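# Test circuit board, latch lid, sort by light color

## Task

Pick up the circuit board from the tray and set it flat in the tester with its components facing up, both tester pins passing through the board's holes, and its white connector aimed at the lone black post. Shut the lid until the latch catches. Once the signal light shows green or red, free the lid (push down the small black tab on the hook that keeps it shut), lift it open, and place the board entirely inside the bin of the matching color. The board may be released once its center is lower than that bin's rim. Bins are loose and can move. A board in the wrong bin is a failure. Nothing may count as done if it only stays put because the robot holds it, and anything the robot is touching at the end must not drop more than about a fingernail's width once released. Nothing may be knocked or placed off the table.

## Robot and tools

Robot: one custom 6-joint arm with a parallel two-finger gripper and a wrist camera. Upper arm 394 mm (shoulder to elbow), forearm 468 mm (elbow to wrist pitch), with the forearm's roll axis offset 150 mm sideways from the elbow axis. The base may sit slightly tilted on the table.

Scene frame: origin on the table surface below the arm base, +z up, +y to the left when facing along +x. Results report end_effector_position (metres) and end_effector_quat_wxyz, plus linear and angular velocities (m/s, rad/s). This position is the 'pinch' point between closed finger pads, roughly 2 cm short of the fingertips; the printed value can be off, more so at long reach. In the gripper's own frame the fingers extend along +z and separate along y; closing pushes the tips about 10 mm farther along +z.

Tool execute_actions, argument actions: a list holding at most one item. Empty list = just report the state (with pictures). An item with rows is a motion: rows is a list of 1 to 15 rows, and steps (1 to 15, default 15) is the number of control steps at 1/30 s each; a motion needs at least 7 steps. Each row drives one step; if rows run out, the last row repeats. An item with only steps (up to 300) is a wait, counted from the previous result and including your reply time. Optional pictures: true attaches camera images.

Each row is 7 numbers in [-1, 1]: six joint values then the gripper opening. Joint order: waist, shoulder, elbow, forearm roll, wrist pitch, wrist roll. The joint values are offsets, not absolute angles, scaled so 1.0 = 2.036 rad. They are measured from the joint angles in the most recent result that lists them (before any such result in the scene, and for later calls in one reply, from where the arm is when the motion begins), not from the previous row. So sending zeros returns the arm to those reference angles rather than holding still. The opening is absolute: +1 fully open, -1 closed. Joint ranges in rad: waist -6.283 to 6.283, shoulder -2.304 to 2.304, elbow -4.224 to 0.061, forearm roll -6.283 to 6.283, wrist pitch -2.164 to 2.164, wrist roll -6.283 to 6.283. A row demanding more than 0.010 rad beyond a range end is refused and nothing moves; actual ends may differ by up to 0.010 rad, and targets past them get clipped, flagged by 'joint sent to its limit' (possibly describing an earlier motion). Missing that line does not prove there is room left.

Motion limits: joint targets move at most 3.14 rad/s, accelerate over 0.16 s, and are synchronized to arrive together. Per step a target stays within 0.623 rad of the measured angle, and targets are shrunk if they would move the gripper more than 70 mm from where it is. Big moves therefore take several calls.

Timing: each motion's result is captured 7 steps before its end; those steps run while you compose the next reply. Between calls the arm keeps heading to the last commanded target until it nearly stops or a step is HELD.

Result lines: Joint positions / Joint velocities list the six joints (rad, rad/s) then the finger-pad gap (m; 0.084 when fully open). grip_measured is the measured opening on the command scale. Joint torques are total drive outputs with per-unit offsets and noise, nonzero even in free air. 'joint command not followed' means the clearance check altered or blocked targets (mounting blocks and posts count as part of the arm). HELD marks steps where your row was partly or wholly not sent. A TORQUE FAULT (contact torque at a load limit: waist 52.8, shoulder 52.8, elbow 44, forearm roll 23.7, wrist pitch 16.7, wrist roll 16.7 N m, held object included) backs the joint off, pauses 10 s and drops the rest of the call. MOTOR HOT appears from 65 °C; at 80 °C an OVER-TEMPERATURE FAULT brakes the arm until cooled. Holding loads heats motors even while you think.

Gripping: to hold something, keep commanding an opening well below grip_measured; lower means harder squeeze, up to about 24 N per pad for objects up to ~6 cm. Echoing grip_measured gives a light hold. Fast closing can overshoot the force.

zoom_image: camera (cam_high, cam_low or cam_wrist) and region [x0, y0, x1, y1] in pixels of that camera's latest 672x504 image, top-left origin, at most 504x504. Calibration (K, distortion, T_world_to_cam) is provided per camera and may be off by a few degrees and millimetres.

read_manual: section "licences"; returns license text only.

finished_scene: scene = the current scene number; ends and grades it irreversibly. The result must already hold without the robot.

Avoid: dropping the board, slamming the lid, hard pushes or collisions, nudging the loose bins, anything leaving the table, and leaving the gripper pressing on something that would sink when released. Expect occasional brief tugs on held parts.

Each tool is called after "Call:" as name([rows], argument=value, ...), one row to a line, values as JSON.

## Session

Call:
execute_actions(actions=[], pictures=true)

Scene clock: 0.00 s of 12600.00 s.
end_effector_position=(+0.6947, +0.3685, +0.3832) grip_measured=+1.00 end_effector_quat_wxyz=(-0.217, +0.843, -0.466, +0.158) end_effector_velocity=(-0.000, -0.000, -0.000) end_effector_angular_velocity=(+0.000, +0.000, -0.000)
Joint positions: [-0.206  0.254 -0.924  1.366 -0.812  0.151  0.084]
Joint velocities: [-0.  0.  0. -0.  0.  0. -0.]
Joint torques (N m, as the arm reports them, + toward a larger angle): no reading
Motor temperatures (°C, as the motors report them): [27 24 28 27 31 30]
camera_calibration (this result's frames):
cam_wrist: T_world_to_cam=[[-0.701994, -0.500832, -0.506331, 0.893826], [-0.549509, 0.833165, -0.0622595, 0.165708], [0.453039, 0.234528, -0.860089, 0.0565092], [0, 0, 0, 1]] pos_world=[0.692918, 0.296342, 0.511492]

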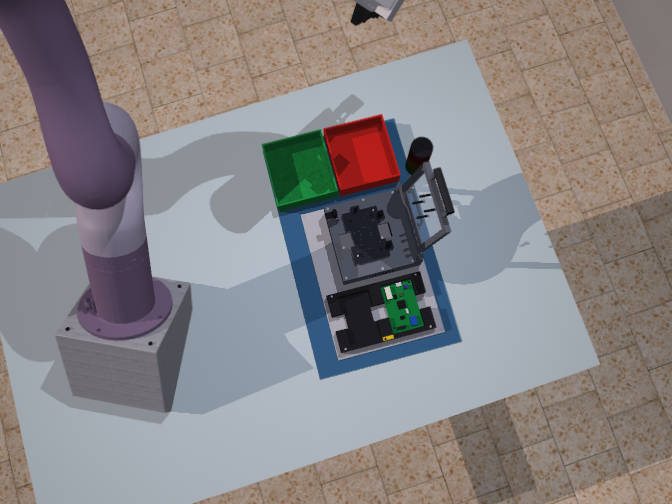

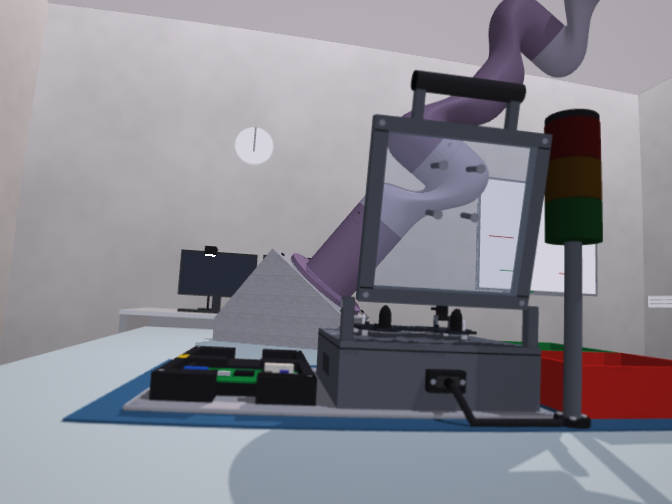

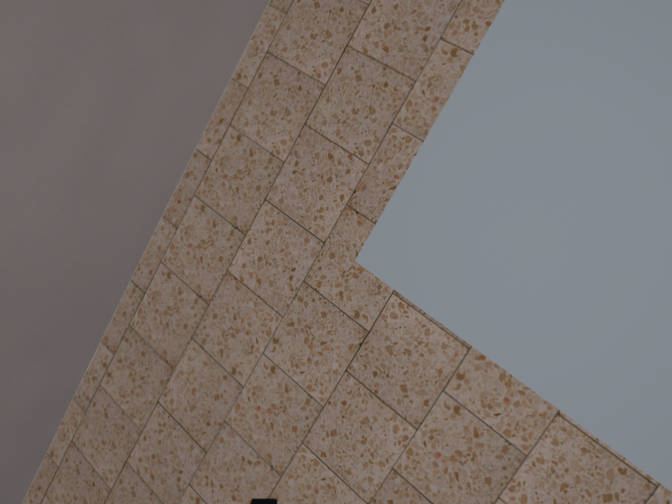

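Call:
zoom_image(camera="cam_high", region=[250, 100, 480, 390])

Region (250, 100, 480, 390) of cam_high's 672x504 image, scaled by 1.738, with more detail than that image has; it fills the left 400 columns of this view, and the rest is white.

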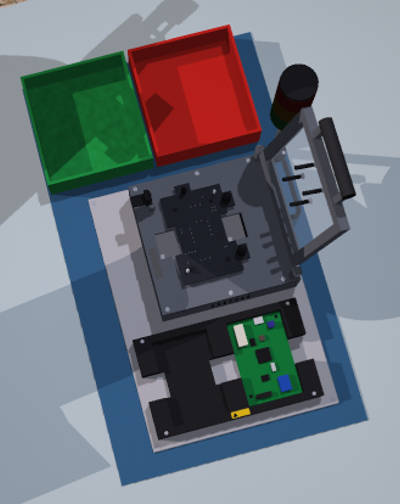

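Call:
execute_actions([
  {"rows":[[-0.15,-0.04,0.03,0.65,0.47,0.065,1]],"steps":15},
])

Call:
execute_actions([
  {"steps":15},
])

Scene clock: 2.73 s of 12600.00 s.
end_effector_position=(+0.7355, +0.3027, +0.4107) grip_measured=+1.00 end_effector_quat_wxyz=(-0.237, +0.757, -0.556, +0.249) end_effector_velocity=(+0.170, -0.352, +0.157) end_effector_angular_velocity=(+0.080, -0.824, -1.369)
Joint positions: [-0.28   0.235 -0.91   1.523 -0.655  0.182  0.084]
Joint velocities: [-0.343 -0.091  0.067  0.834  0.833  0.149  0.   ]
Joint torques (N m, as the arm reports them, + toward a larger angle): [ -2.57  22.69 -13.45  -1.09   0.56  -0.38]
Motor temperatures (°C, as the motors report them): [27 24 28 27 31 30]
Steps of this call (steps 1 to 74: nothing new was sent; steps 75 to 82: the first 8 steps of this action). Readings (joint positions):
75: [-0.206 0.254 -0.924 1.366 -0.812 0.151]
76: [-0.208 0.254 -0.924 1.370 -0.807 0.152]
78: [-0.227 0.249 -0.921 1.410 -0.768 0.160]
82: the state above

Scene clock: 3.23 s of 12600.00 s.
end_effector_position=(+0.7567, +0.1161, +0.4924) grip_measured=+1.00 end_effector_quat_wxyz=(+0.263, -0.427, +0.746, -0.438) end_effector_velocity=(-0.096, -0.359, +0.136) end_effector_angular_velocity=(+0.498, -0.880, -1.662)
Joint positions: [-0.419  0.198 -0.882  2.027 -0.198  0.243  0.084]
Joint velocities: [-0.243 -0.065  0.048  1.361  0.895  0.106  0.   ]
Joint torques (N m, as the arm reports them, + toward a larger angle): [-10.85  20.69 -14.89  -1.9    0.2   -0.19]
Motor temperatures (°C, as the motors report them): [27 24 28 27 31 30]
Kept back: nothing.
Steps of this call (steps 1 to 7: the last 7 steps of your previous action; steps 8 to 15: the robot went on to your last target). Readings (joint positions):
1: [-0.291 0.232 -0.907 1.551 -0.627 0.187]
2: [-0.302 0.229 -0.905 1.579 -0.598 0.192]
4: [-0.323 0.223 -0.901 1.638 -0.539 0.201]
8: [-0.360 0.213 -0.894 1.762 -0.415 0.217]
15: the state above

Call:
execute_actions([
  {"rows":[[-0.1925,-0.1394,0.0265,0.9194,0.638,0.0845,1]],"steps":15},
])

Call:
execute_actions([
  {"steps":45},
])

Scene clock: 3.80 s of 12600.00 s.
end_effector_position=(+0.6350, -0.0550, +0.4930) grip_measured=+1.00 end_effector_quat_wxyz=(+0.237, +0.084, +0.860, -0.444) end_effector_velocity=(-0.314, -0.263, -0.110) end_effector_angular_velocity=(+0.577, -0.230, -1.540)
Joint positions: [-0.572  0.115 -0.857  2.746  0.252  0.31   0.084]
Joint velocities: [-0.337 -0.284  0.041  0.798  0.799  0.146  0.   ]
Joint torques (N m, as the arm reports them, + toward a larger angle): [-10.55  24.53 -12.41  -1.74  -0.69  -0.72]
Motor temperatures (°C, as the motors report them): [27 24 28 27 31 30]
Steps of this call (steps 1 to 9: the robot went on to your last target; steps 10 to 17: the first 8 steps of this action). Readings (joint positions):
10: [-0.497 0.177 -0.866 2.576 0.089 0.276]
11: [-0.504 0.173 -0.865 2.609 0.110 0.280]
13: [-0.527 0.154 -0.863 2.648 0.154 0.290]
17: the state above

Scene clock: 5.30 s of 12600.00 s.
end_effector_position=(+0.5000, +0.0001, +0.3595) grip_measured=+1.00 end_effector_quat_wxyz=(-0.000, +0.733, +0.680, -0.000) end_effector_velocity=(-0.000, +0.000, +0.000) end_effector_angular_velocity=(+0.001, -0.000, +0.001)
Joint positions: [-0.811 -0.086 -0.828  3.899  1.101  0.415  0.084]
Joint velocities: [-0.     0.     0.     0.001  0.001 -0.002 -0.   ]
Joint torques (N m, as the arm reports them, + toward a larger angle): [-16.42  16.98 -13.63  -3.22   0.31  -0.36]
Motor temperatures (°C, as the motors report them): [27 24 28 27 31 30]
Kept back: nothing.
Steps of this call (steps 1 to 7: the last 7 steps of your previous action; steps 8 to 45: the robot went on to your last target). Readings (joint positions):
1: [-0.583 0.106 -0.856 2.773 0.280 0.315]
2: [-0.594 0.096 -0.854 2.802 0.308 0.319]
4: [-0.617 0.077 -0.851 2.863 0.369 0.329]
8: [-0.661 0.040 -0.846 3.005 0.511 0.349]
45: the state above
The arm was judged still, so your last target was given up. Only a new action makes it travel on or press farther. Fingers that are still opening or closing keep moving.

Call:
execute_actions([
  {"rows":[[0.0153,-0.324,-0.1794,0.0793,-0.1037,-0.1208,1]],"steps":15},
])

Call:
execute_actions([
  {"steps":22},
], pictures=true)

Scene clock: 17.37 s of 12600.00 s.
end_effector_position=(+0.5291, -0.0529, +0.3307) grip_measured=+1.00 end_effector_quat_wxyz=(+0.001, +0.731, +0.682, +0.004) end_effector_velocity=(+0.119, -0.285, -0.185) end_effector_angular_velocity=(+0.027, -0.013, -0.002)
Joint positions: [-0.802 -0.266 -0.93   3.944  1.042  0.346  0.084]
Joint velocities: [ 0.044 -0.945 -0.513  0.228 -0.298 -0.348  0.   ]
Joint torques (N m, as the arm reports them, + toward a larger angle): [-12.82  25.5  -13.48  -3.55   0.1   -0.42]
Motor temperatures (°C, as the motors report them): [27 24 29 27 31 30]
Steps of this call (steps 1 to 90: nothing new was sent; then 8.80 s passed at rest; steps 91 to 98: the first 8 steps of this action). Readings (joint positions):
91: [-0.811 -0.086 -0.828 3.899 1.101 0.415]
92: [-0.811 -0.090 -0.831 3.900 1.100 0.413]
94: [-0.809 -0.130 -0.856 3.911 1.086 0.396]
98: the state above

Scene clock: 18.10 s of 12600.00 s.
end_effector_position=(+0.5573, -0.2008, +0.2075) grip_measured=+1.00 end_effector_quat_wxyz=(-0.000, +0.733, +0.680, +0.000) end_effector_velocity=(+0.001, -0.014, -0.014) end_effector_angular_velocity=(-0.004, +0.001, +0.000)
Joint positions: [-0.78  -0.74  -1.191  4.059  0.892  0.171  0.084]
Joint velocities: [ 0.003 -0.044 -0.027  0.011 -0.016 -0.016 -0.   ]
Joint torques (N m, as the arm reports them, + toward a larger angle): [-17.46  38.97 -12.93  -2.2    0.19  -0.36]
Motor temperatures (°C, as the motors report them): [27 24 29 27 31 30]
Kept back: nothing.
Steps of this call (steps 1 to 7: the last 7 steps of your previous action; steps 8 to 22: the robot went on to your last target). Readings (joint positions):
1: [-0.801 -0.297 -0.947 3.951 1.032 0.335]
2: [-0.799 -0.328 -0.964 3.959 1.023 0.323]
4: [-0.797 -0.389 -0.997 3.974 1.003 0.301]
8: [-0.791 -0.508 -1.063 4.003 0.965 0.257]
22: the state above
camera_calibration (this result's frames):
cam_wrist: T_world_to_cam=[[0.999145, -0.0410024, 0.00538172, -0.538576], [-0.0411139, -0.9989, 0.022568, -0.115275], [0.00445045, -0.02277, -0.999731, 0.328447], [0, 0, 0, 1]] pos_world=[0.531914, -0.129752, 0.333858]

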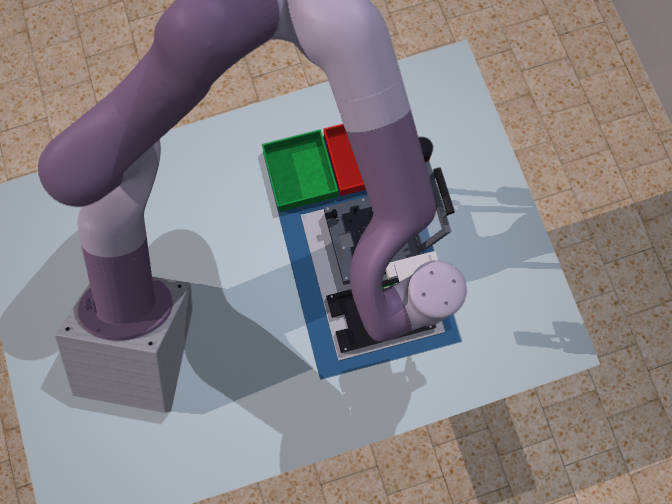

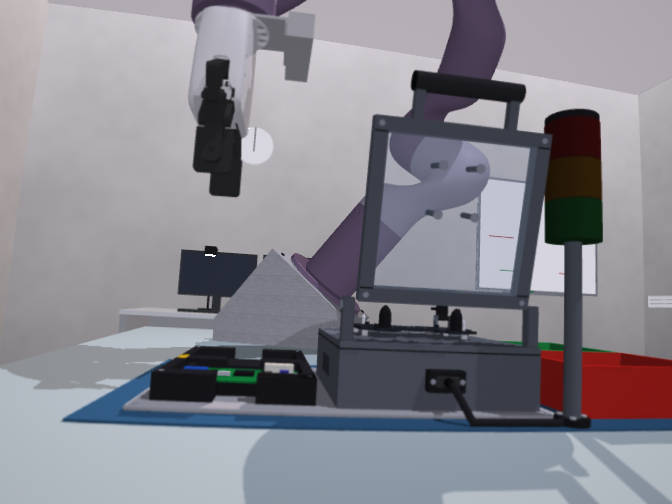

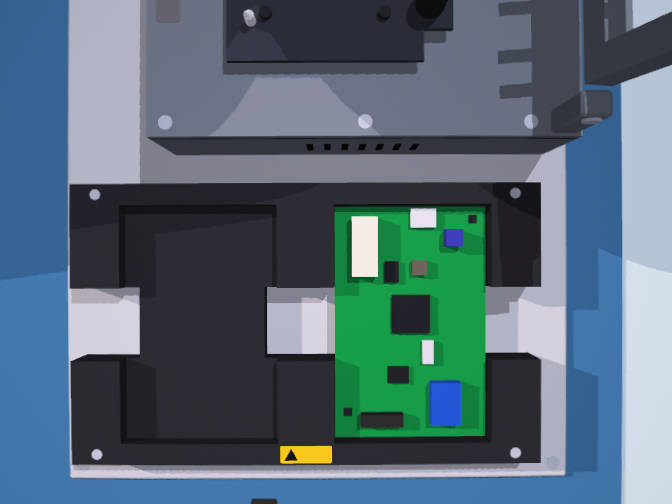

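Call:
execute_actions([
  {"rows":[[0.015,-0.007,0.006,0.021,-0.012,-0.011,0.9],[0.035,-0.016,0.015,0.049,-0.028,-0.025,0.9],[0.062,-0.0291,0.0259,0.0871,-0.0497,-0.0446,0.9]],"steps":15},
])

Call:
execute_actions([
  {"steps":8},
], pictures=true)

Scene clock: 19.50 s of 12600.00 s.
end_effector_position=(+0.5603, -0.1798, +0.1425) grip_measured=+0.90 end_effector_quat_wxyz=(-0.001, +0.733, +0.680, +0.002) end_effector_velocity=(-0.017, +0.102, -0.280) end_effector_angular_velocity=(+0.011, +0.046, -0.019)
Joint positions: [-0.69  -0.784 -1.153  4.184  0.821  0.107  0.08 ]
Joint velocities: [ 0.399 -0.181  0.178  0.532 -0.293 -0.264 -0.   ]
Joint torques (N m, as the arm reports them, + toward a larger angle): [-36.16  54.52 -14.55  -3.38   0.06  -0.04]
Motor temperatures (°C, as the motors report them): [27 24 29 27 31 30]
Steps of this call (steps 1 to 30: the robot went on to your last target; steps 31 to 34: nothing new was sent; steps 35 to 42: the first 8 steps of this action). Readings (joint positions):
35: [-0.780 -0.746 -1.193 4.061 0.890 0.169]
36: [-0.777 -0.746 -1.192 4.065 0.887 0.166]
38: [-0.757 -0.754 -1.183 4.094 0.870 0.151]
42: the state above

Scene clock: 19.77 s of 12600.00 s.
end_effector_position=(+0.5597, -0.1723, +0.1199) grip_measured=+0.90 end_effector_quat_wxyz=(+0.000, +0.733, +0.680, +0.000) end_effector_velocity=(-0.000, +0.005, -0.015) end_effector_angular_velocity=(-0.005, -0.000, -0.000)
Joint positions: [-0.657 -0.798 -1.139  4.233  0.792  0.082  0.08 ]
Joint velocities: [ 0.022 -0.01   0.009  0.034 -0.02  -0.018  0.   ]
Joint torques (N m, as the arm reports them, + toward a larger angle): [-24.38  42.83  -8.95  -2.66  -0.24  -0.56]
Motor temperatures (°C, as the motors report them): [27 24 29 27 31 30]
Kept back: nothing.
Steps of this call (steps 1 to 7: the last 7 steps of your previous action; step 8: the robot went on to your last target). Readings (joint positions):
1: [-0.679 -0.789 -1.148 4.199 0.812 0.099]
2: [-0.671 -0.792 -1.145 4.210 0.806 0.094]
4: [-0.663 -0.796 -1.141 4.223 0.798 0.087]
8: the state above
camera_calibration (this result's frames):
cam_wrist: T_world_to_cam=[[0.99913, -0.0413215, 0.00556622, -0.539472], [-0.0414391, -0.998876, 0.0229953, -0.0845692], [0.00460976, -0.023206, -0.99972, 0.241339], [0, 0, 0, 1]] pos_world=[0.534386, -0.101165, 0.246219]

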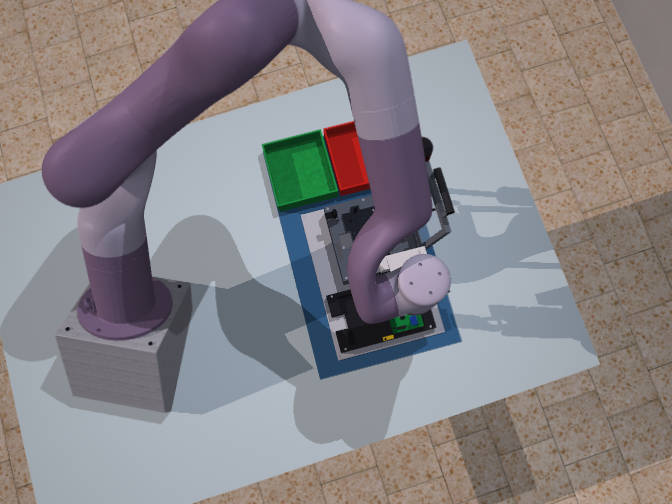

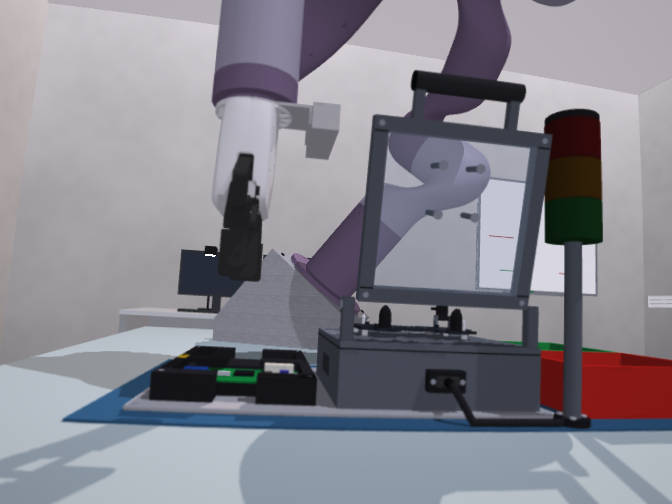

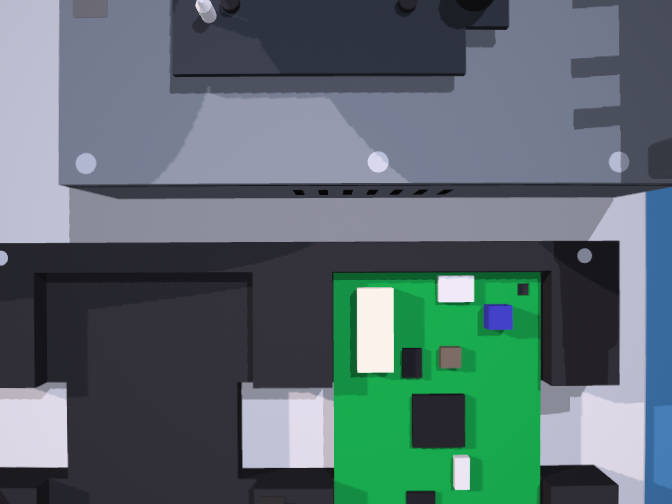

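Call:
execute_actions([
  {"rows":[[0.006,-0.003,0,0.008,-0.003,-0.005,0.9],[0.014,-0.01,-0.002,0.02,-0.007,-0.012,0.9],[0.023,-0.021,-0.006,0.036,-0.013,-0.021,0.9],[0.033,-0.034,-0.009,0.052,-0.019,-0.03,0.9],[0.0427,-0.0481,-0.0124,0.069,-0.0256,-0.0398,0.9]],"steps":12},
])

Call:
execute_actions([
  {"steps":10},
], pictures=true)

Scene clock: 20.87 s of 12600.00 s.
end_effector_position=(+0.5634, -0.1693, +0.1047) grip_measured=+0.90 end_effector_quat_wxyz=(+0.001, +0.732, +0.682, +0.001) end_effector_velocity=(+0.039, +0.026, -0.236) end_effector_angular_velocity=(+0.009, -0.029, +0.029)
Joint positions: [-0.635 -0.816 -1.144  4.267  0.779  0.061  0.08 ]
Joint velocities: [ 0.308 -0.327 -0.104  0.493 -0.176 -0.284 -0.   ]
Joint torques (N m, as the arm reports them, + toward a larger angle): [-13.46  24.55  -6.    -0.53   0.02  -0.41]
Motor temperatures (°C, as the motors report them): [27 24 29 27 31 30]
Steps of this call (steps 1 to 28: the robot went on to your last target; steps 29 to 33: the first 5 steps of this action). Readings (joint positions):
29: [-0.654 -0.799 -1.138 4.237 0.790 0.080]
30: [-0.653 -0.800 -1.138 4.238 0.790 0.078]
32: [-0.644 -0.807 -1.141 4.253 0.785 0.069]
33: the state above

Scene clock: 21.20 s of 12600.00 s.
end_effector_position=(+0.5633, -0.1657, +0.0520) grip_measured=+0.90 end_effector_quat_wxyz=(-0.000, +0.733, +0.680, +0.000) end_effector_velocity=(+0.003, -0.001, -0.018) end_effector_angular_velocity=(-0.008, -0.006, +0.002)
Joint positions: [-0.573 -0.892 -1.164  4.369  0.742  0.003  0.08 ]
Joint velocities: [ 0.022 -0.028 -0.013  0.043 -0.018 -0.026  0.   ]
Joint torques (N m, as the arm reports them, + toward a larger angle): [-20.55  42.61  -8.35  -2.82   0.25   0.23]
Motor temperatures (°C, as the motors report them): [27 24 29 27 31 30]
Kept back: nothing.
Steps of this call (steps 1 to 7: the last 7 steps of your previous action; steps 8 to 10: the robot went on to your last target). Readings (joint positions):
1: [-0.623 -0.829 -1.148 4.286 0.773 0.051]
2: [-0.610 -0.845 -1.152 4.306 0.765 0.039]
4: [-0.589 -0.871 -1.157 4.339 0.753 0.021]
8: [-0.575 -0.890 -1.162 4.365 0.744 0.006]
10: the state above
camera_calibration (this result's frames):
cam_wrist: T_world_to_cam=[[0.999168, -0.0404357, 0.00531125, -0.542214], [-0.0405439, -0.998932, 0.022153, -0.0768038], [0.00440981, -0.0223499, -0.99974, 0.173893], [0, 0, 0, 1]] pos_world=[0.537882, -0.0947601, 0.178429]

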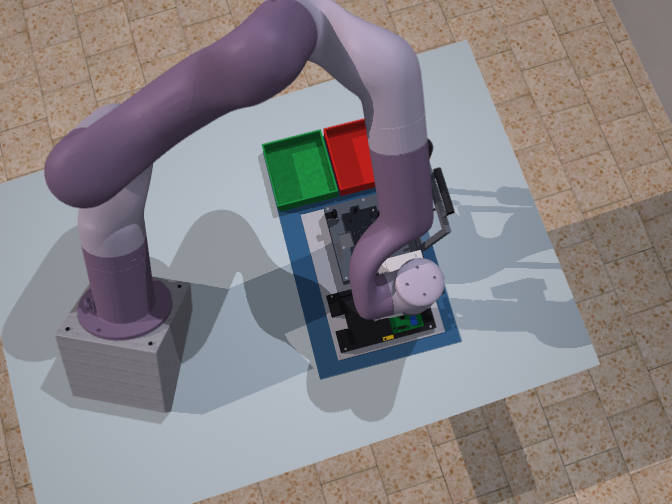

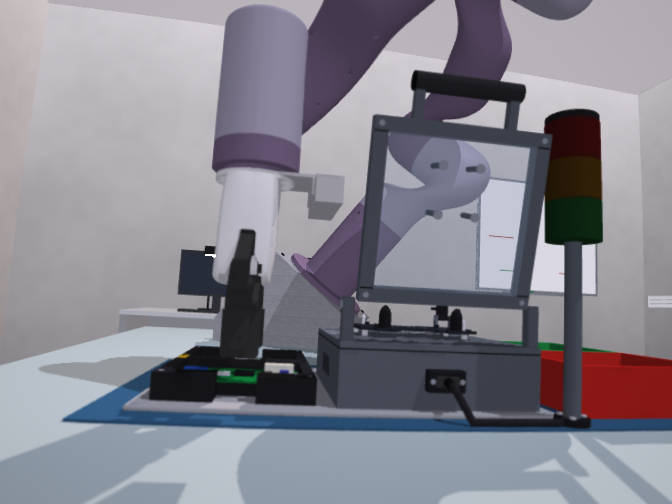

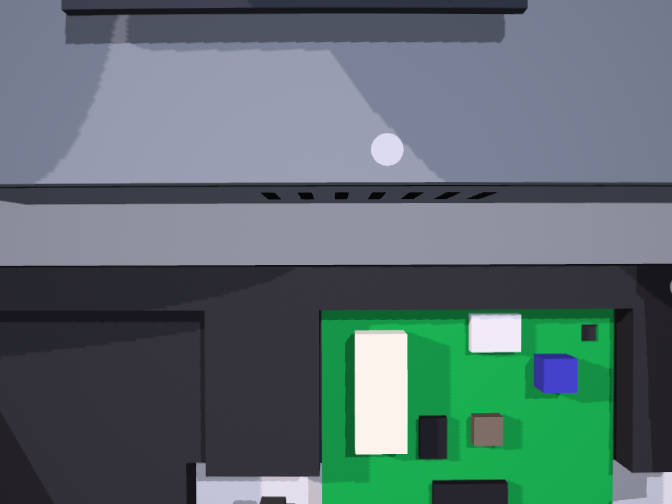

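Call:
execute_actions([
  {"rows":[[0.003,-0.005,-0.002,0.006,-0.002,-0.004,0.9],[0.008,-0.012,-0.005,0.014,-0.004,-0.009,0.9],[0.012,-0.019,-0.008,0.022,-0.007,-0.014,0.9],[0.0161,-0.0255,-0.0104,0.0292,-0.0087,-0.0182,0.9]],"steps":10},
])

Call:
execute_actions([
  {"steps":10},
], pictures=true)

Scene clock: 22.07 s of 12600.00 s.
end_effector_position=(+0.5636, -0.1659, +0.0477) grip_measured=+0.90 end_effector_quat_wxyz=(+0.000, +0.733, +0.681, +0.000) end_effector_velocity=(+0.010, -0.005, -0.067) end_effector_angular_velocity=(-0.005, -0.016, +0.011)
Joint positions: [-0.568 -0.9   -1.167  4.378  0.739 -0.003  0.08 ]
Joint velocities: [ 0.074 -0.118 -0.063  0.145 -0.04  -0.097  0.   ]
Joint torques (N m, as the arm reports them, + toward a larger angle): [-19.7   33.18  -6.84  -0.82   0.05  -0.68]
Motor temperatures (°C, as the motors report them): [27 24 29 27 31 30]
Steps of this call (steps 1 to 23: the robot went on to your last target; steps 24 to 26: the first 3 steps of this action). Readings (joint positions):
24: [-0.570 -0.896 -1.165 4.373 0.740 0.000]
25: [-0.569 -0.897 -1.165 4.375 0.740 -0.000]
26: the state above

Scene clock: 22.40 s of 12600.00 s.
end_effector_position=(+0.5625, -0.1667, +0.0225) grip_measured=+0.90 end_effector_quat_wxyz=(-0.000, +0.733, +0.680, -0.000) end_effector_velocity=(+0.002, +0.000, -0.010) end_effector_angular_velocity=(+0.001, -0.003, -0.001)
Joint positions: [-0.541 -0.942 -1.184  4.426  0.725 -0.032  0.08 ]
Joint velocities: [ 0.012 -0.018 -0.01   0.024 -0.003 -0.014  0.   ]
Joint torques (N m, as the arm reports them, + toward a larger angle): [-20.89  44.26  -9.11  -1.97   0.49   0.28]
Motor temperatures (°C, as the motors report them): [27 24 29 27 31 30]
Kept back: nothing.
Steps of this call (steps 1 to 7: the last 7 steps of your previous action; steps 8 to 10: the robot went on to your last target). Readings (joint positions):
1: [-0.564 -0.905 -1.169 4.384 0.737 -0.007]
2: [-0.560 -0.912 -1.172 4.393 0.734 -0.012]
4: [-0.550 -0.928 -1.178 4.409 0.728 -0.022]
8: [-0.542 -0.940 -1.183 4.423 0.725 -0.031]
10: the state above
camera_calibration (this result's frames):
cam_wrist: T_world_to_cam=[[0.99912, -0.0417385, 0.00405183, -0.541516], [-0.0418204, -0.998864, 0.0228479, -0.0764331], [0.00309359, -0.0229973, -0.999731, 0.144994], [0, 0, 0, 1]] pos_world=[0.537395, -0.0956139, 0.148896]

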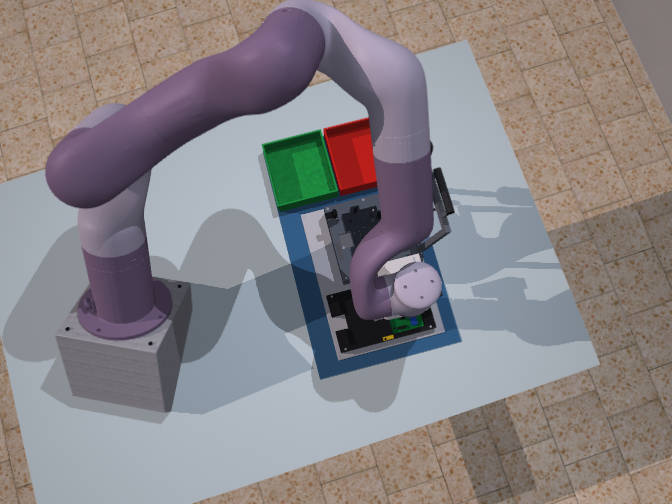

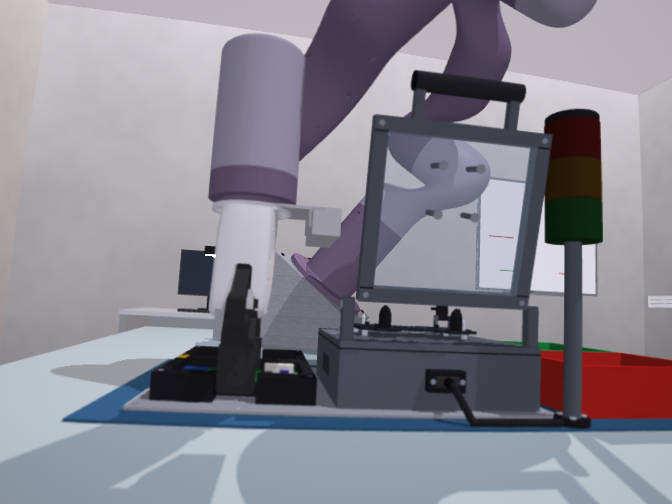

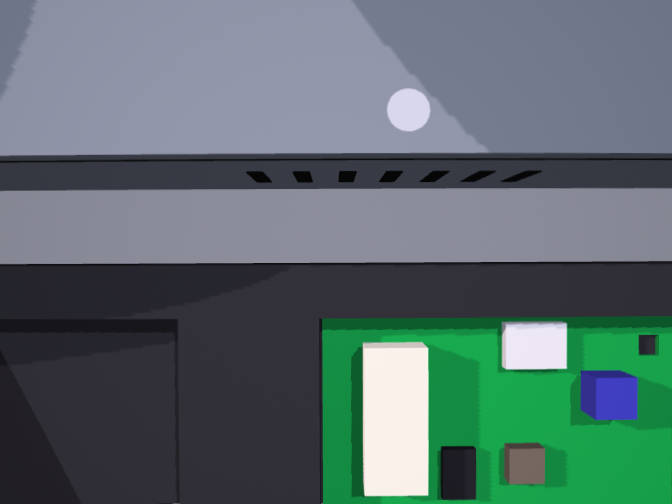

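Call:
execute_actions([
  {"rows":[[0,-0.001,0,0,0,0,0.8],[0,-0.001,0,0,0,0,0.7],[0,-0.001,0,0,0,0,0.6],[0,-0.001,0,0,0,0,0.5],[0,-0.001,0,0,0,0,0.35],[0,-0.001,0,0,0,0,0.2],[0,-0.001,0,0,0,0,0.05],[0,-0.001,0,0,0,0,-0.1]],"steps":12},
])

Call:
execute_actions([
  {"steps":10},
], pictures=true)

Scene clock: 23.43 s of 12600.00 s.
end_effector_position=(+0.5637, -0.1667, +0.0223) grip_measured=+0.67 end_effector_quat_wxyz=(-0.000, +0.733, +0.680, +0.000) end_effector_velocity=(-0.002, -0.000, -0.001) end_effector_angular_velocity=(+0.002, +0.006, +0.001)
Joint positions: [-0.541 -0.943 -1.186  4.427  0.725 -0.033  0.072]
Joint velocities: [ 0.    -0.002  0.    -0.006  0.     0.002  0.002]
Joint torques (N m, as the arm reports them, + toward a larger angle): [-15.85  35.65  -0.88  -5.45   0.52   0.24]
Motor temperatures (°C, as the motors report them): [27 24 29 27 31 30]
Steps of this call (steps 1 to 26: the robot went on to your last target; steps 27 to 31: the first 5 steps of this action). Readings (joint positions):
27: [-0.540 -0.944 -1.185 4.428 0.724 -0.034]
28: [-0.540 -0.944 -1.184 4.428 0.724 -0.034]
30: [-0.541 -0.943 -1.186 4.427 0.725 -0.033]
31: the state above

Scene clock: 23.77 s of 12600.00 s.
end_effector_position=(+0.5631, -0.1668, +0.0222) grip_measured=+0.67 end_effector_quat_wxyz=(-0.001, +0.733, +0.680, +0.000) end_effector_velocity=(-0.001, -0.001, -0.000) end_effector_angular_velocity=(-0.000, +0.001, -0.001)
Joint positions: [-0.541 -0.944 -1.186  4.426  0.725 -0.032  0.072]
Joint velocities: [-0.001 -0.001  0.001 -0.001 -0.001 -0.     0.   ]
Joint torques (N m, as the arm reports them, + toward a larger angle): [-21.33  25.76   5.92  -6.04  -0.69   0.16]
Motor temperatures (°C, as the motors report them): [27 24 29 27 31 30]
Kept back: nothing.
Steps of this call (steps 1 to 7: the last 7 steps of your previous action; steps 8 to 10: the robot went on to your last target). Readings (joint positions):
1: [-0.541 -0.943 -1.186 4.427 0.726 -0.033]
2: [-0.541 -0.943 -1.186 4.427 0.726 -0.033]
4: [-0.541 -0.943 -1.186 4.427 0.726 -0.033]
8: [-0.541 -0.943 -1.186 4.426 0.726 -0.032]
10: the state above
camera_calibration (this result's frames):
cam_wrist: T_world_to_cam=[[0.999118, -0.0417214, 0.0047199, -0.542102], [-0.0418154, -0.998884, 0.0219704, -0.0764749], [0.00379799, -0.0221484, -0.999747, 0.144411], [0, 0, 0, 1]] pos_world=[0.537877, -0.0958083, 0.148614]

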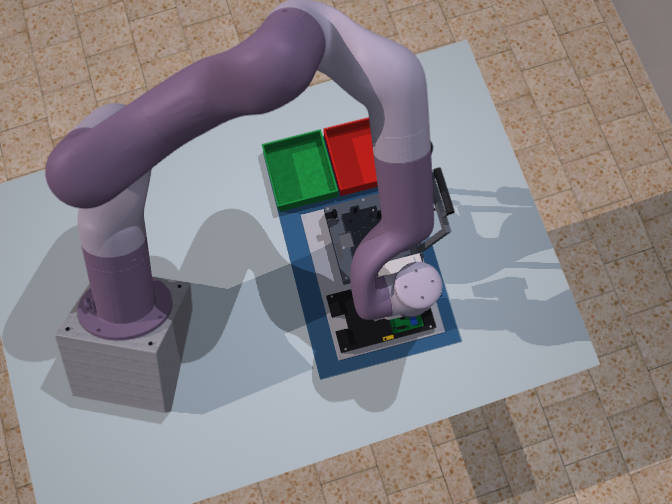

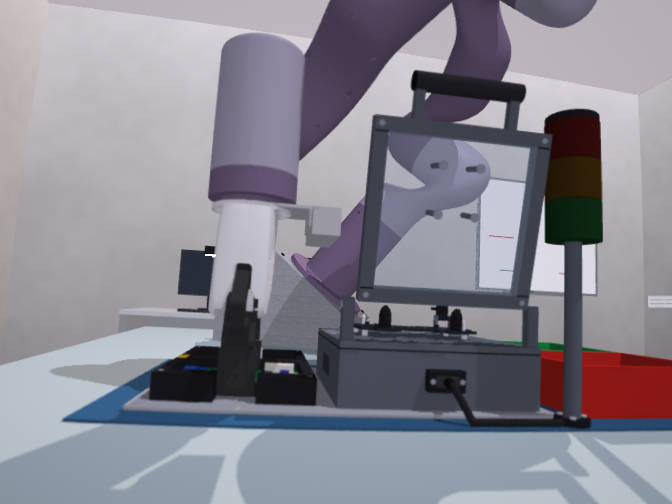

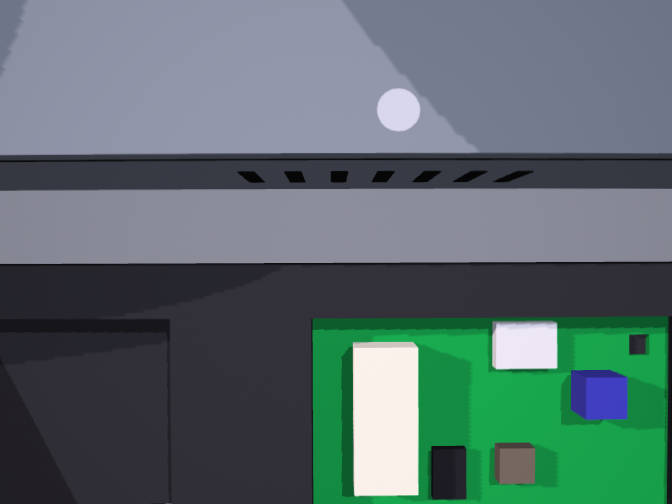

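Call:
execute_actions([
  {"rows":[[-0.002,0.003,0.001,-0.003,0.001,0.002,-0.1],[-0.004,0.007,0.003,-0.008,0.002,0.005,-0.1],[-0.007,0.012,0.005,-0.013,0.004,0.008,-0.1],[-0.011,0.018,0.008,-0.019,0.005,0.012,-0.1],[-0.0142,0.0236,0.0107,-0.0258,0.0073,0.0162,-0.1],[-0.019,0.029,0.012,-0.034,0.01,0.021,-0.1],[-0.025,0.036,0.014,-0.043,0.014,0.026,-0.1],[-0.031,0.043,0.016,-0.053,0.018,0.032,-0.1],[-0.037,0.05,0.018,-0.063,0.021,0.038,-0.1],[-0.043,0.057,0.02,-0.073,0.025,0.044,-0.1],[-0.049,0.064,0.022,-0.083,0.029,0.049,-0.1],[-0.0554,0.0711,0.0234,-0.0931,0.0323,0.055,-0.1]],"steps":14},
])

Call:
execute_actions([
  {"steps":11},
], pictures=true)

Scene clock: 24.70 s of 12600.00 s.
end_effector_position=(+0.5632, -0.1669, +0.0380) grip_measured=+0.66 end_effector_quat_wxyz=(+0.000, +0.733, +0.680, -0.001) end_effector_velocity=(-0.002, +0.003, +0.163) end_effector_angular_velocity=(+0.012, -0.003, +0.012)
Joint positions: [-0.558 -0.917 -1.174  4.395  0.732 -0.013  0.071]
Joint velocities: [-0.182  0.27   0.116 -0.32   0.105  0.183  0.001]
Joint torques (N m, as the arm reports them, + toward a larger angle): [-28.27  39.82   4.23  -5.1   -0.17   0.03]
Motor temperatures (°C, as the motors report them): [27 24 29 27 31 30]
Steps of this call (steps 1 to 15: the robot went on to your last target; steps 16 to 21: nothing new was sent; steps 22 to 28: the first 7 steps of this action). Readings (joint positions):
22: [-0.541 -0.944 -1.186 4.426 0.725 -0.032]
23: [-0.542 -0.943 -1.186 4.425 0.725 -0.032]
25: [-0.544 -0.938 -1.184 4.418 0.726 -0.028]
28: the state above

Scene clock: 25.07 s of 12600.00 s.
end_effector_position=(+0.5600, -0.1710, +0.1120) grip_measured=+0.66 end_effector_quat_wxyz=(-0.000, +0.733, +0.680, +0.000) end_effector_velocity=(-0.008, -0.000, +0.057) end_effector_angular_velocity=(+0.004, +0.013, -0.002)
Joint positions: [-0.647 -0.808 -1.14   4.249  0.786  0.072  0.071]
Joint velocities: [-0.067  0.085  0.025 -0.126  0.051  0.077 -0.   ]
Joint torques (N m, as the arm reports them, + toward a larger angle): [-18.08  39.59  -9.25  -1.56  -0.14  -0.16]
Motor temperatures (°C, as the motors report them): [27 24 29 27 31 30]
Kept back: nothing.
Steps of this call (steps 1 to 7: the last 7 steps of your previous action; steps 8 to 11: the robot went on to your last target). Readings (joint positions):
1: [-0.565 -0.907 -1.170 4.383 0.736 -0.007]
2: [-0.573 -0.897 -1.165 4.370 0.740 0.001]
4: [-0.592 -0.874 -1.155 4.338 0.752 0.021]
8: [-0.633 -0.824 -1.143 4.272 0.778 0.059]
11: the state above
camera_calibration (this result's frames):
cam_wrist: T_world_to_cam=[[0.999118, -0.0416002, 0.005736, -0.539685], [-0.0417171, -0.998886, 0.0220474, -0.0828392], [0.00481243, -0.0222673, -0.99974, 0.233493], [0, 0, 0, 1]] pos_world=[0.534629, -0.0999986, 0.238355]

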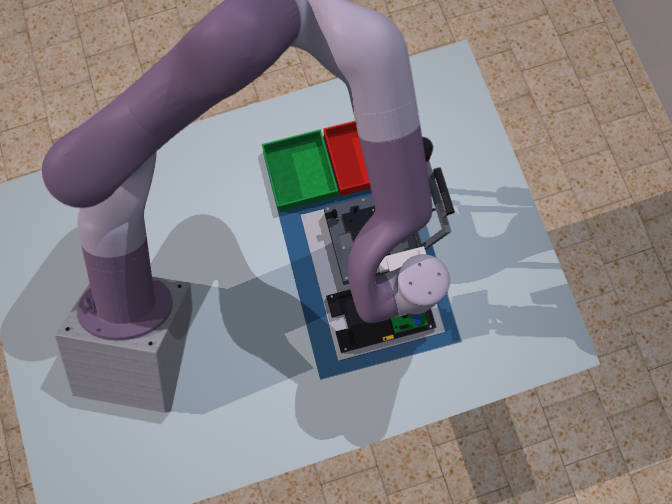

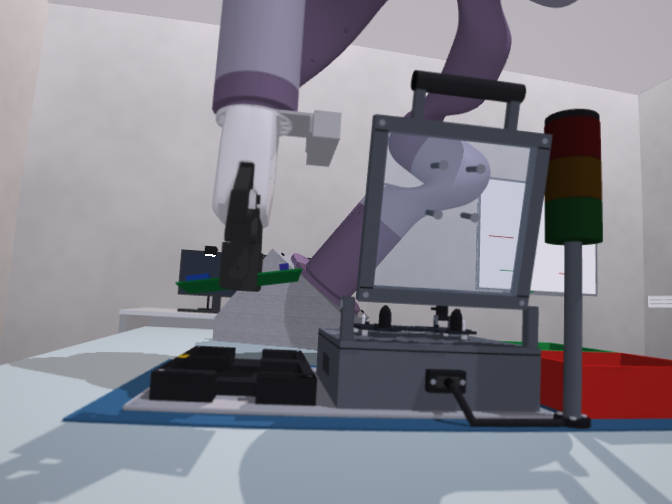

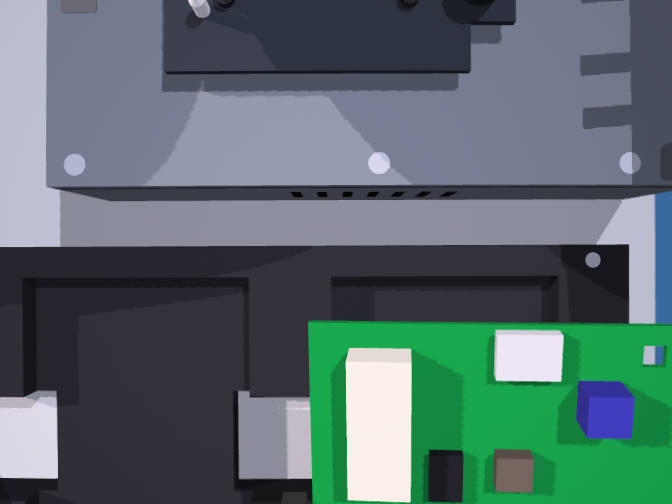

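Call:
zoom_image(camera="cam_low", region=[150, 220, 350, 340])

Region (150, 220, 350, 340) of cam_low's 672x504 image, scaled by 2.520, with more detail than that image has; it fills the top 302 rows of this view, and the rest is white.

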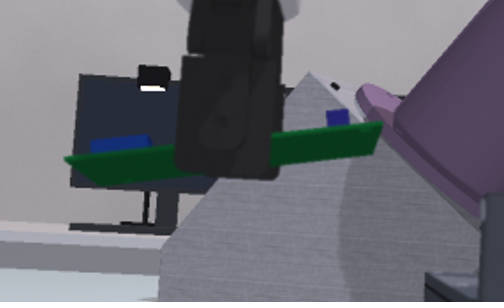

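Call:
execute_actions([
  {"rows":[[0.005,-0.006,-0.002,0.008,-0.003,-0.005,-0.1],[0.012,-0.014,-0.004,0.02,-0.007,-0.012,-0.1],[0.02,-0.023,-0.006,0.033,-0.012,-0.019,-0.1],[0.028,-0.032,-0.009,0.046,-0.017,-0.027,-0.1],[0.034,-0.039,-0.011,0.056,-0.021,-0.032,-0.1],[0.0378,-0.0432,-0.0119,0.0611,-0.0227,-0.0349,-0.1]],"steps":12},
])

Call:
execute_actions([
  {"steps":10},
], pictures=true)

Scene clock: 26.70 s of 12600.00 s.
end_effector_position=(+0.5622, -0.1702, +0.1000) grip_measured=+0.66 end_effector_quat_wxyz=(+0.001, +0.733, +0.681, +0.001) end_effector_velocity=(+0.015, +0.023, -0.255) end_effector_angular_velocity=(+0.018, -0.000, -0.004)
Joint positions: [-0.632 -0.825 -1.146  4.275  0.777  0.057  0.071]
Joint velocities: [ 0.31  -0.358 -0.087  0.502 -0.185 -0.287 -0.   ]
Joint torques (N m, as the arm reports them, + toward a larger angle): [-14.68  27.99  -8.34  -1.24  -0.12  -0.55]
Motor temperatures (°C, as the motors report them): [27 24 29 27 31 30]
Steps of this call (steps 1 to 30: the robot went on to your last target; steps 31 to 44: nothing new was sent; steps 45 to 49: the first 5 steps of this action). Readings (joint positions):
45: [-0.654 -0.799 -1.138 4.237 0.791 0.079]
46: [-0.652 -0.801 -1.139 4.240 0.790 0.077]
48: [-0.641 -0.814 -1.143 4.260 0.783 0.066]
49: the state above

Scene clock: 27.03 s of 12600.00 s.
end_effector_position=(+0.5631, -0.1658, +0.0519) grip_measured=+0.66 end_effector_quat_wxyz=(-0.000, +0.733, +0.680, +0.000) end_effector_velocity=(+0.003, +0.000, -0.017) end_effector_angular_velocity=(-0.006, -0.004, +0.002)
Joint positions: [-0.573 -0.892 -1.163  4.369  0.742  0.004  0.071]
Joint velocities: [ 0.022 -0.025 -0.011  0.041 -0.016 -0.025  0.   ]
Joint torques (N m, as the arm reports them, + toward a larger angle): [-21.72  41.35  -6.17  -2.58   0.22  -0.12]
Motor temperatures (°C, as the motors report them): [27 24 29 27 31 30]
Kept back: nothing.
Steps of this call (steps 1 to 7: the last 7 steps of your previous action; steps 8 to 10: the robot went on to your last target). Readings (joint positions):
1: [-0.621 -0.838 -1.149 4.293 0.770 0.047]
2: [-0.609 -0.851 -1.152 4.311 0.763 0.036]
4: [-0.589 -0.874 -1.157 4.341 0.752 0.020]
8: [-0.575 -0.890 -1.162 4.365 0.743 0.006]
10: the state above
camera_calibration (this result's frames):
cam_wrist: T_world_to_cam=[[0.999125, -0.0414867, 0.0053226, -0.542171], [-0.0415958, -0.998885, 0.0223446, -0.0762491], [0.00438966, -0.0225464, -0.999736, 0.173778], [0, 0, 0, 1]] pos_world=[0.537762, -0.0947389, 0.178322]

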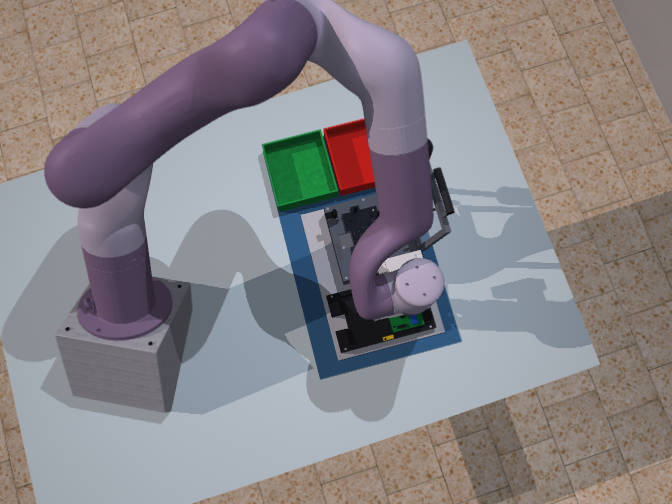

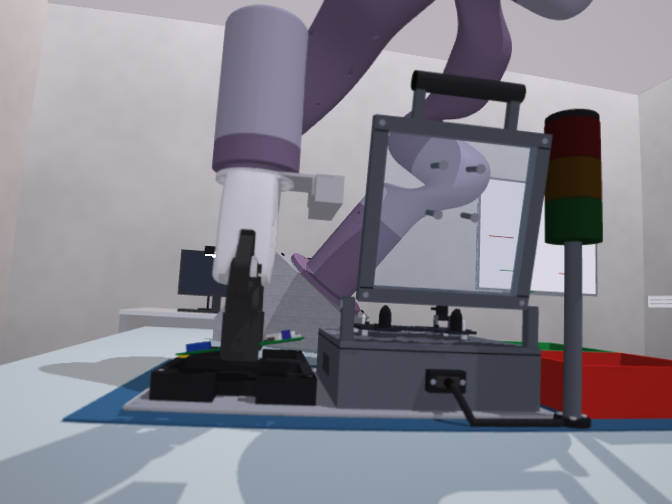

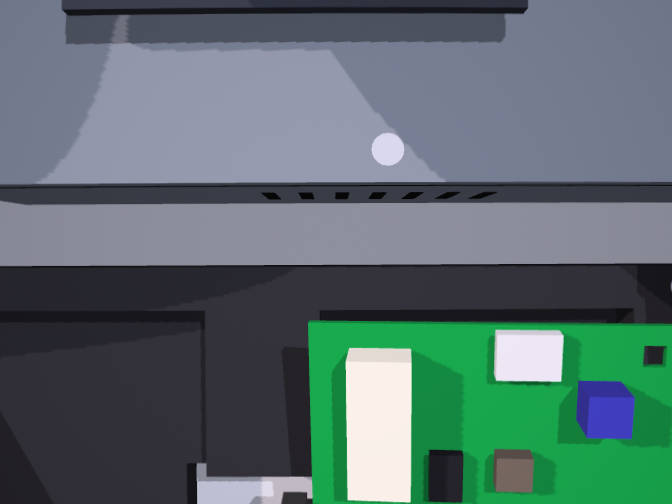

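Call:
execute_actions([
  {"rows":[[0.001,-0.002,-0.001,0.003,-0.001,-0.002,-0.1],[0.003,-0.004,-0.002,0.005,-0.002,-0.003,-0.1],[0.004,-0.007,-0.003,0.008,-0.002,-0.005,-0.1],[0.006,-0.009,-0.004,0.01,-0.003,-0.006,-0.1],[0.007,-0.011,-0.005,0.013,-0.004,-0.008,-0.1],[0.009,-0.014,-0.006,0.016,-0.005,-0.01,-0.1],[0.01,-0.016,-0.007,0.018,-0.005,-0.011,-0.1],[0.0115,-0.018,-0.0075,0.021,-0.006,-0.013,-0.1]],"steps":12},
])

Call:
execute_actions([
  {"steps":10},
], pictures=true)

Scene clock: 28.40 s of 12600.00 s.
end_effector_position=(+0.5635, -0.1660, +0.0470) grip_measured=+0.66 end_effector_quat_wxyz=(+0.000, +0.733, +0.680, +0.000) end_effector_velocity=(+0.000, -0.001, -0.051) end_effector_angular_velocity=(+0.006, +0.003, -0.001)
Joint positions: [-0.567 -0.901 -1.167  4.38   0.738 -0.003  0.071]
Joint velocities: [ 0.055 -0.088 -0.039  0.093 -0.024 -0.057 -0.   ]
Joint torques (N m, as the arm reports them, + toward a larger angle): [-17.33  39.62  -6.76  -3.54  -0.36  -0.46]
Motor temperatures (°C, as the motors report them): [27 24 29 27 31 30]
Steps of this call (steps 1 to 30: the robot went on to your last target; steps 31 to 36: nothing new was sent; steps 37 to 41: the first 5 steps of this action). Readings (joint positions):
37: [-0.570 -0.896 -1.164 4.373 0.740 0.001]
38: [-0.570 -0.896 -1.164 4.374 0.740 0.001]
40: [-0.569 -0.898 -1.166 4.377 0.739 -0.001]
41: the state above

Scene clock: 28.73 s of 12600.00 s.
end_effector_position=(+0.5639, -0.1666, +0.0317) grip_measured=+0.66 end_effector_quat_wxyz=(+0.001, +0.733, +0.680, +0.000) end_effector_velocity=(-0.001, +0.000, -0.011) end_effector_angular_velocity=(+0.001, +0.001, -0.002)
Joint positions: [-0.551 -0.927 -1.179  4.41   0.729 -0.022  0.071]
Joint velocities: [ 0.011 -0.018 -0.006  0.021 -0.005 -0.013  0.   ]
Joint torques (N m, as the arm reports them, + toward a larger angle): [-15.18  36.7   -3.91  -2.89   0.59  -0.18]
Motor temperatures (°C, as the motors report them): [27 24 29 27 31 30]
Kept back: nothing.
Steps of this call (steps 1 to 7: the last 7 steps of your previous action; steps 8 to 10: the robot went on to your last target). Readings (joint positions):
1: [-0.565 -0.904 -1.168 4.383 0.737 -0.005]
2: [-0.563 -0.908 -1.170 4.387 0.736 -0.007]
4: [-0.558 -0.916 -1.174 4.396 0.733 -0.013]
8: [-0.552 -0.925 -1.178 4.408 0.730 -0.020]
10: the state above
camera_calibration (this result's frames):
cam_wrist: T_world_to_cam=[[0.999109, -0.0417351, 0.0063402, -0.542941], [-0.0418731, -0.998847, 0.0234607, -0.0765039], [0.00535376, -0.0237052, -0.999705, 0.152818], [0, 0, 0, 1]] pos_world=[0.538436, -0.0954528, 0.15801]

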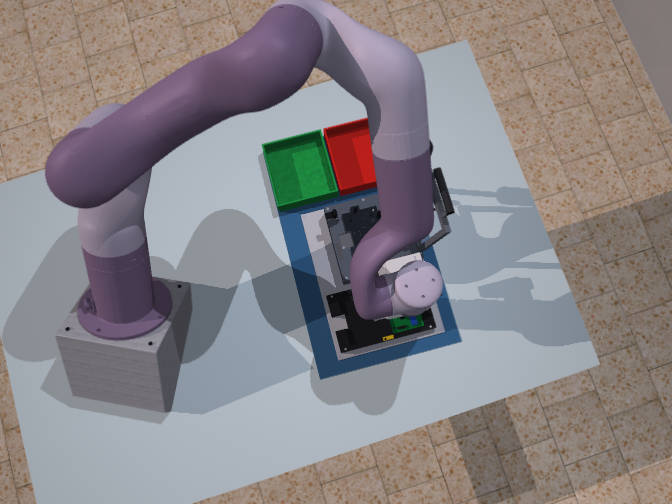

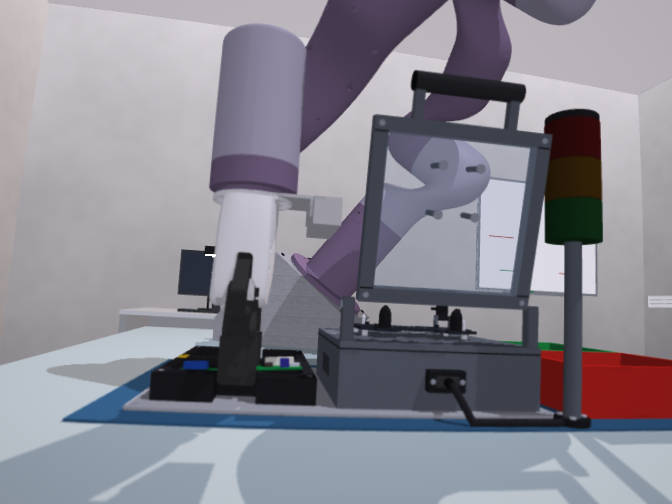

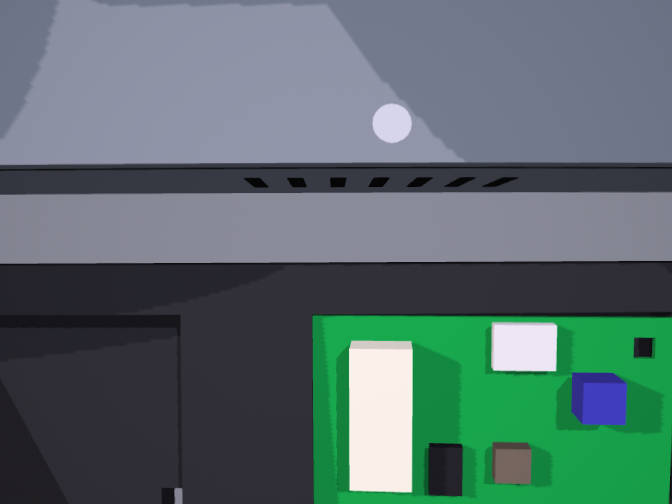

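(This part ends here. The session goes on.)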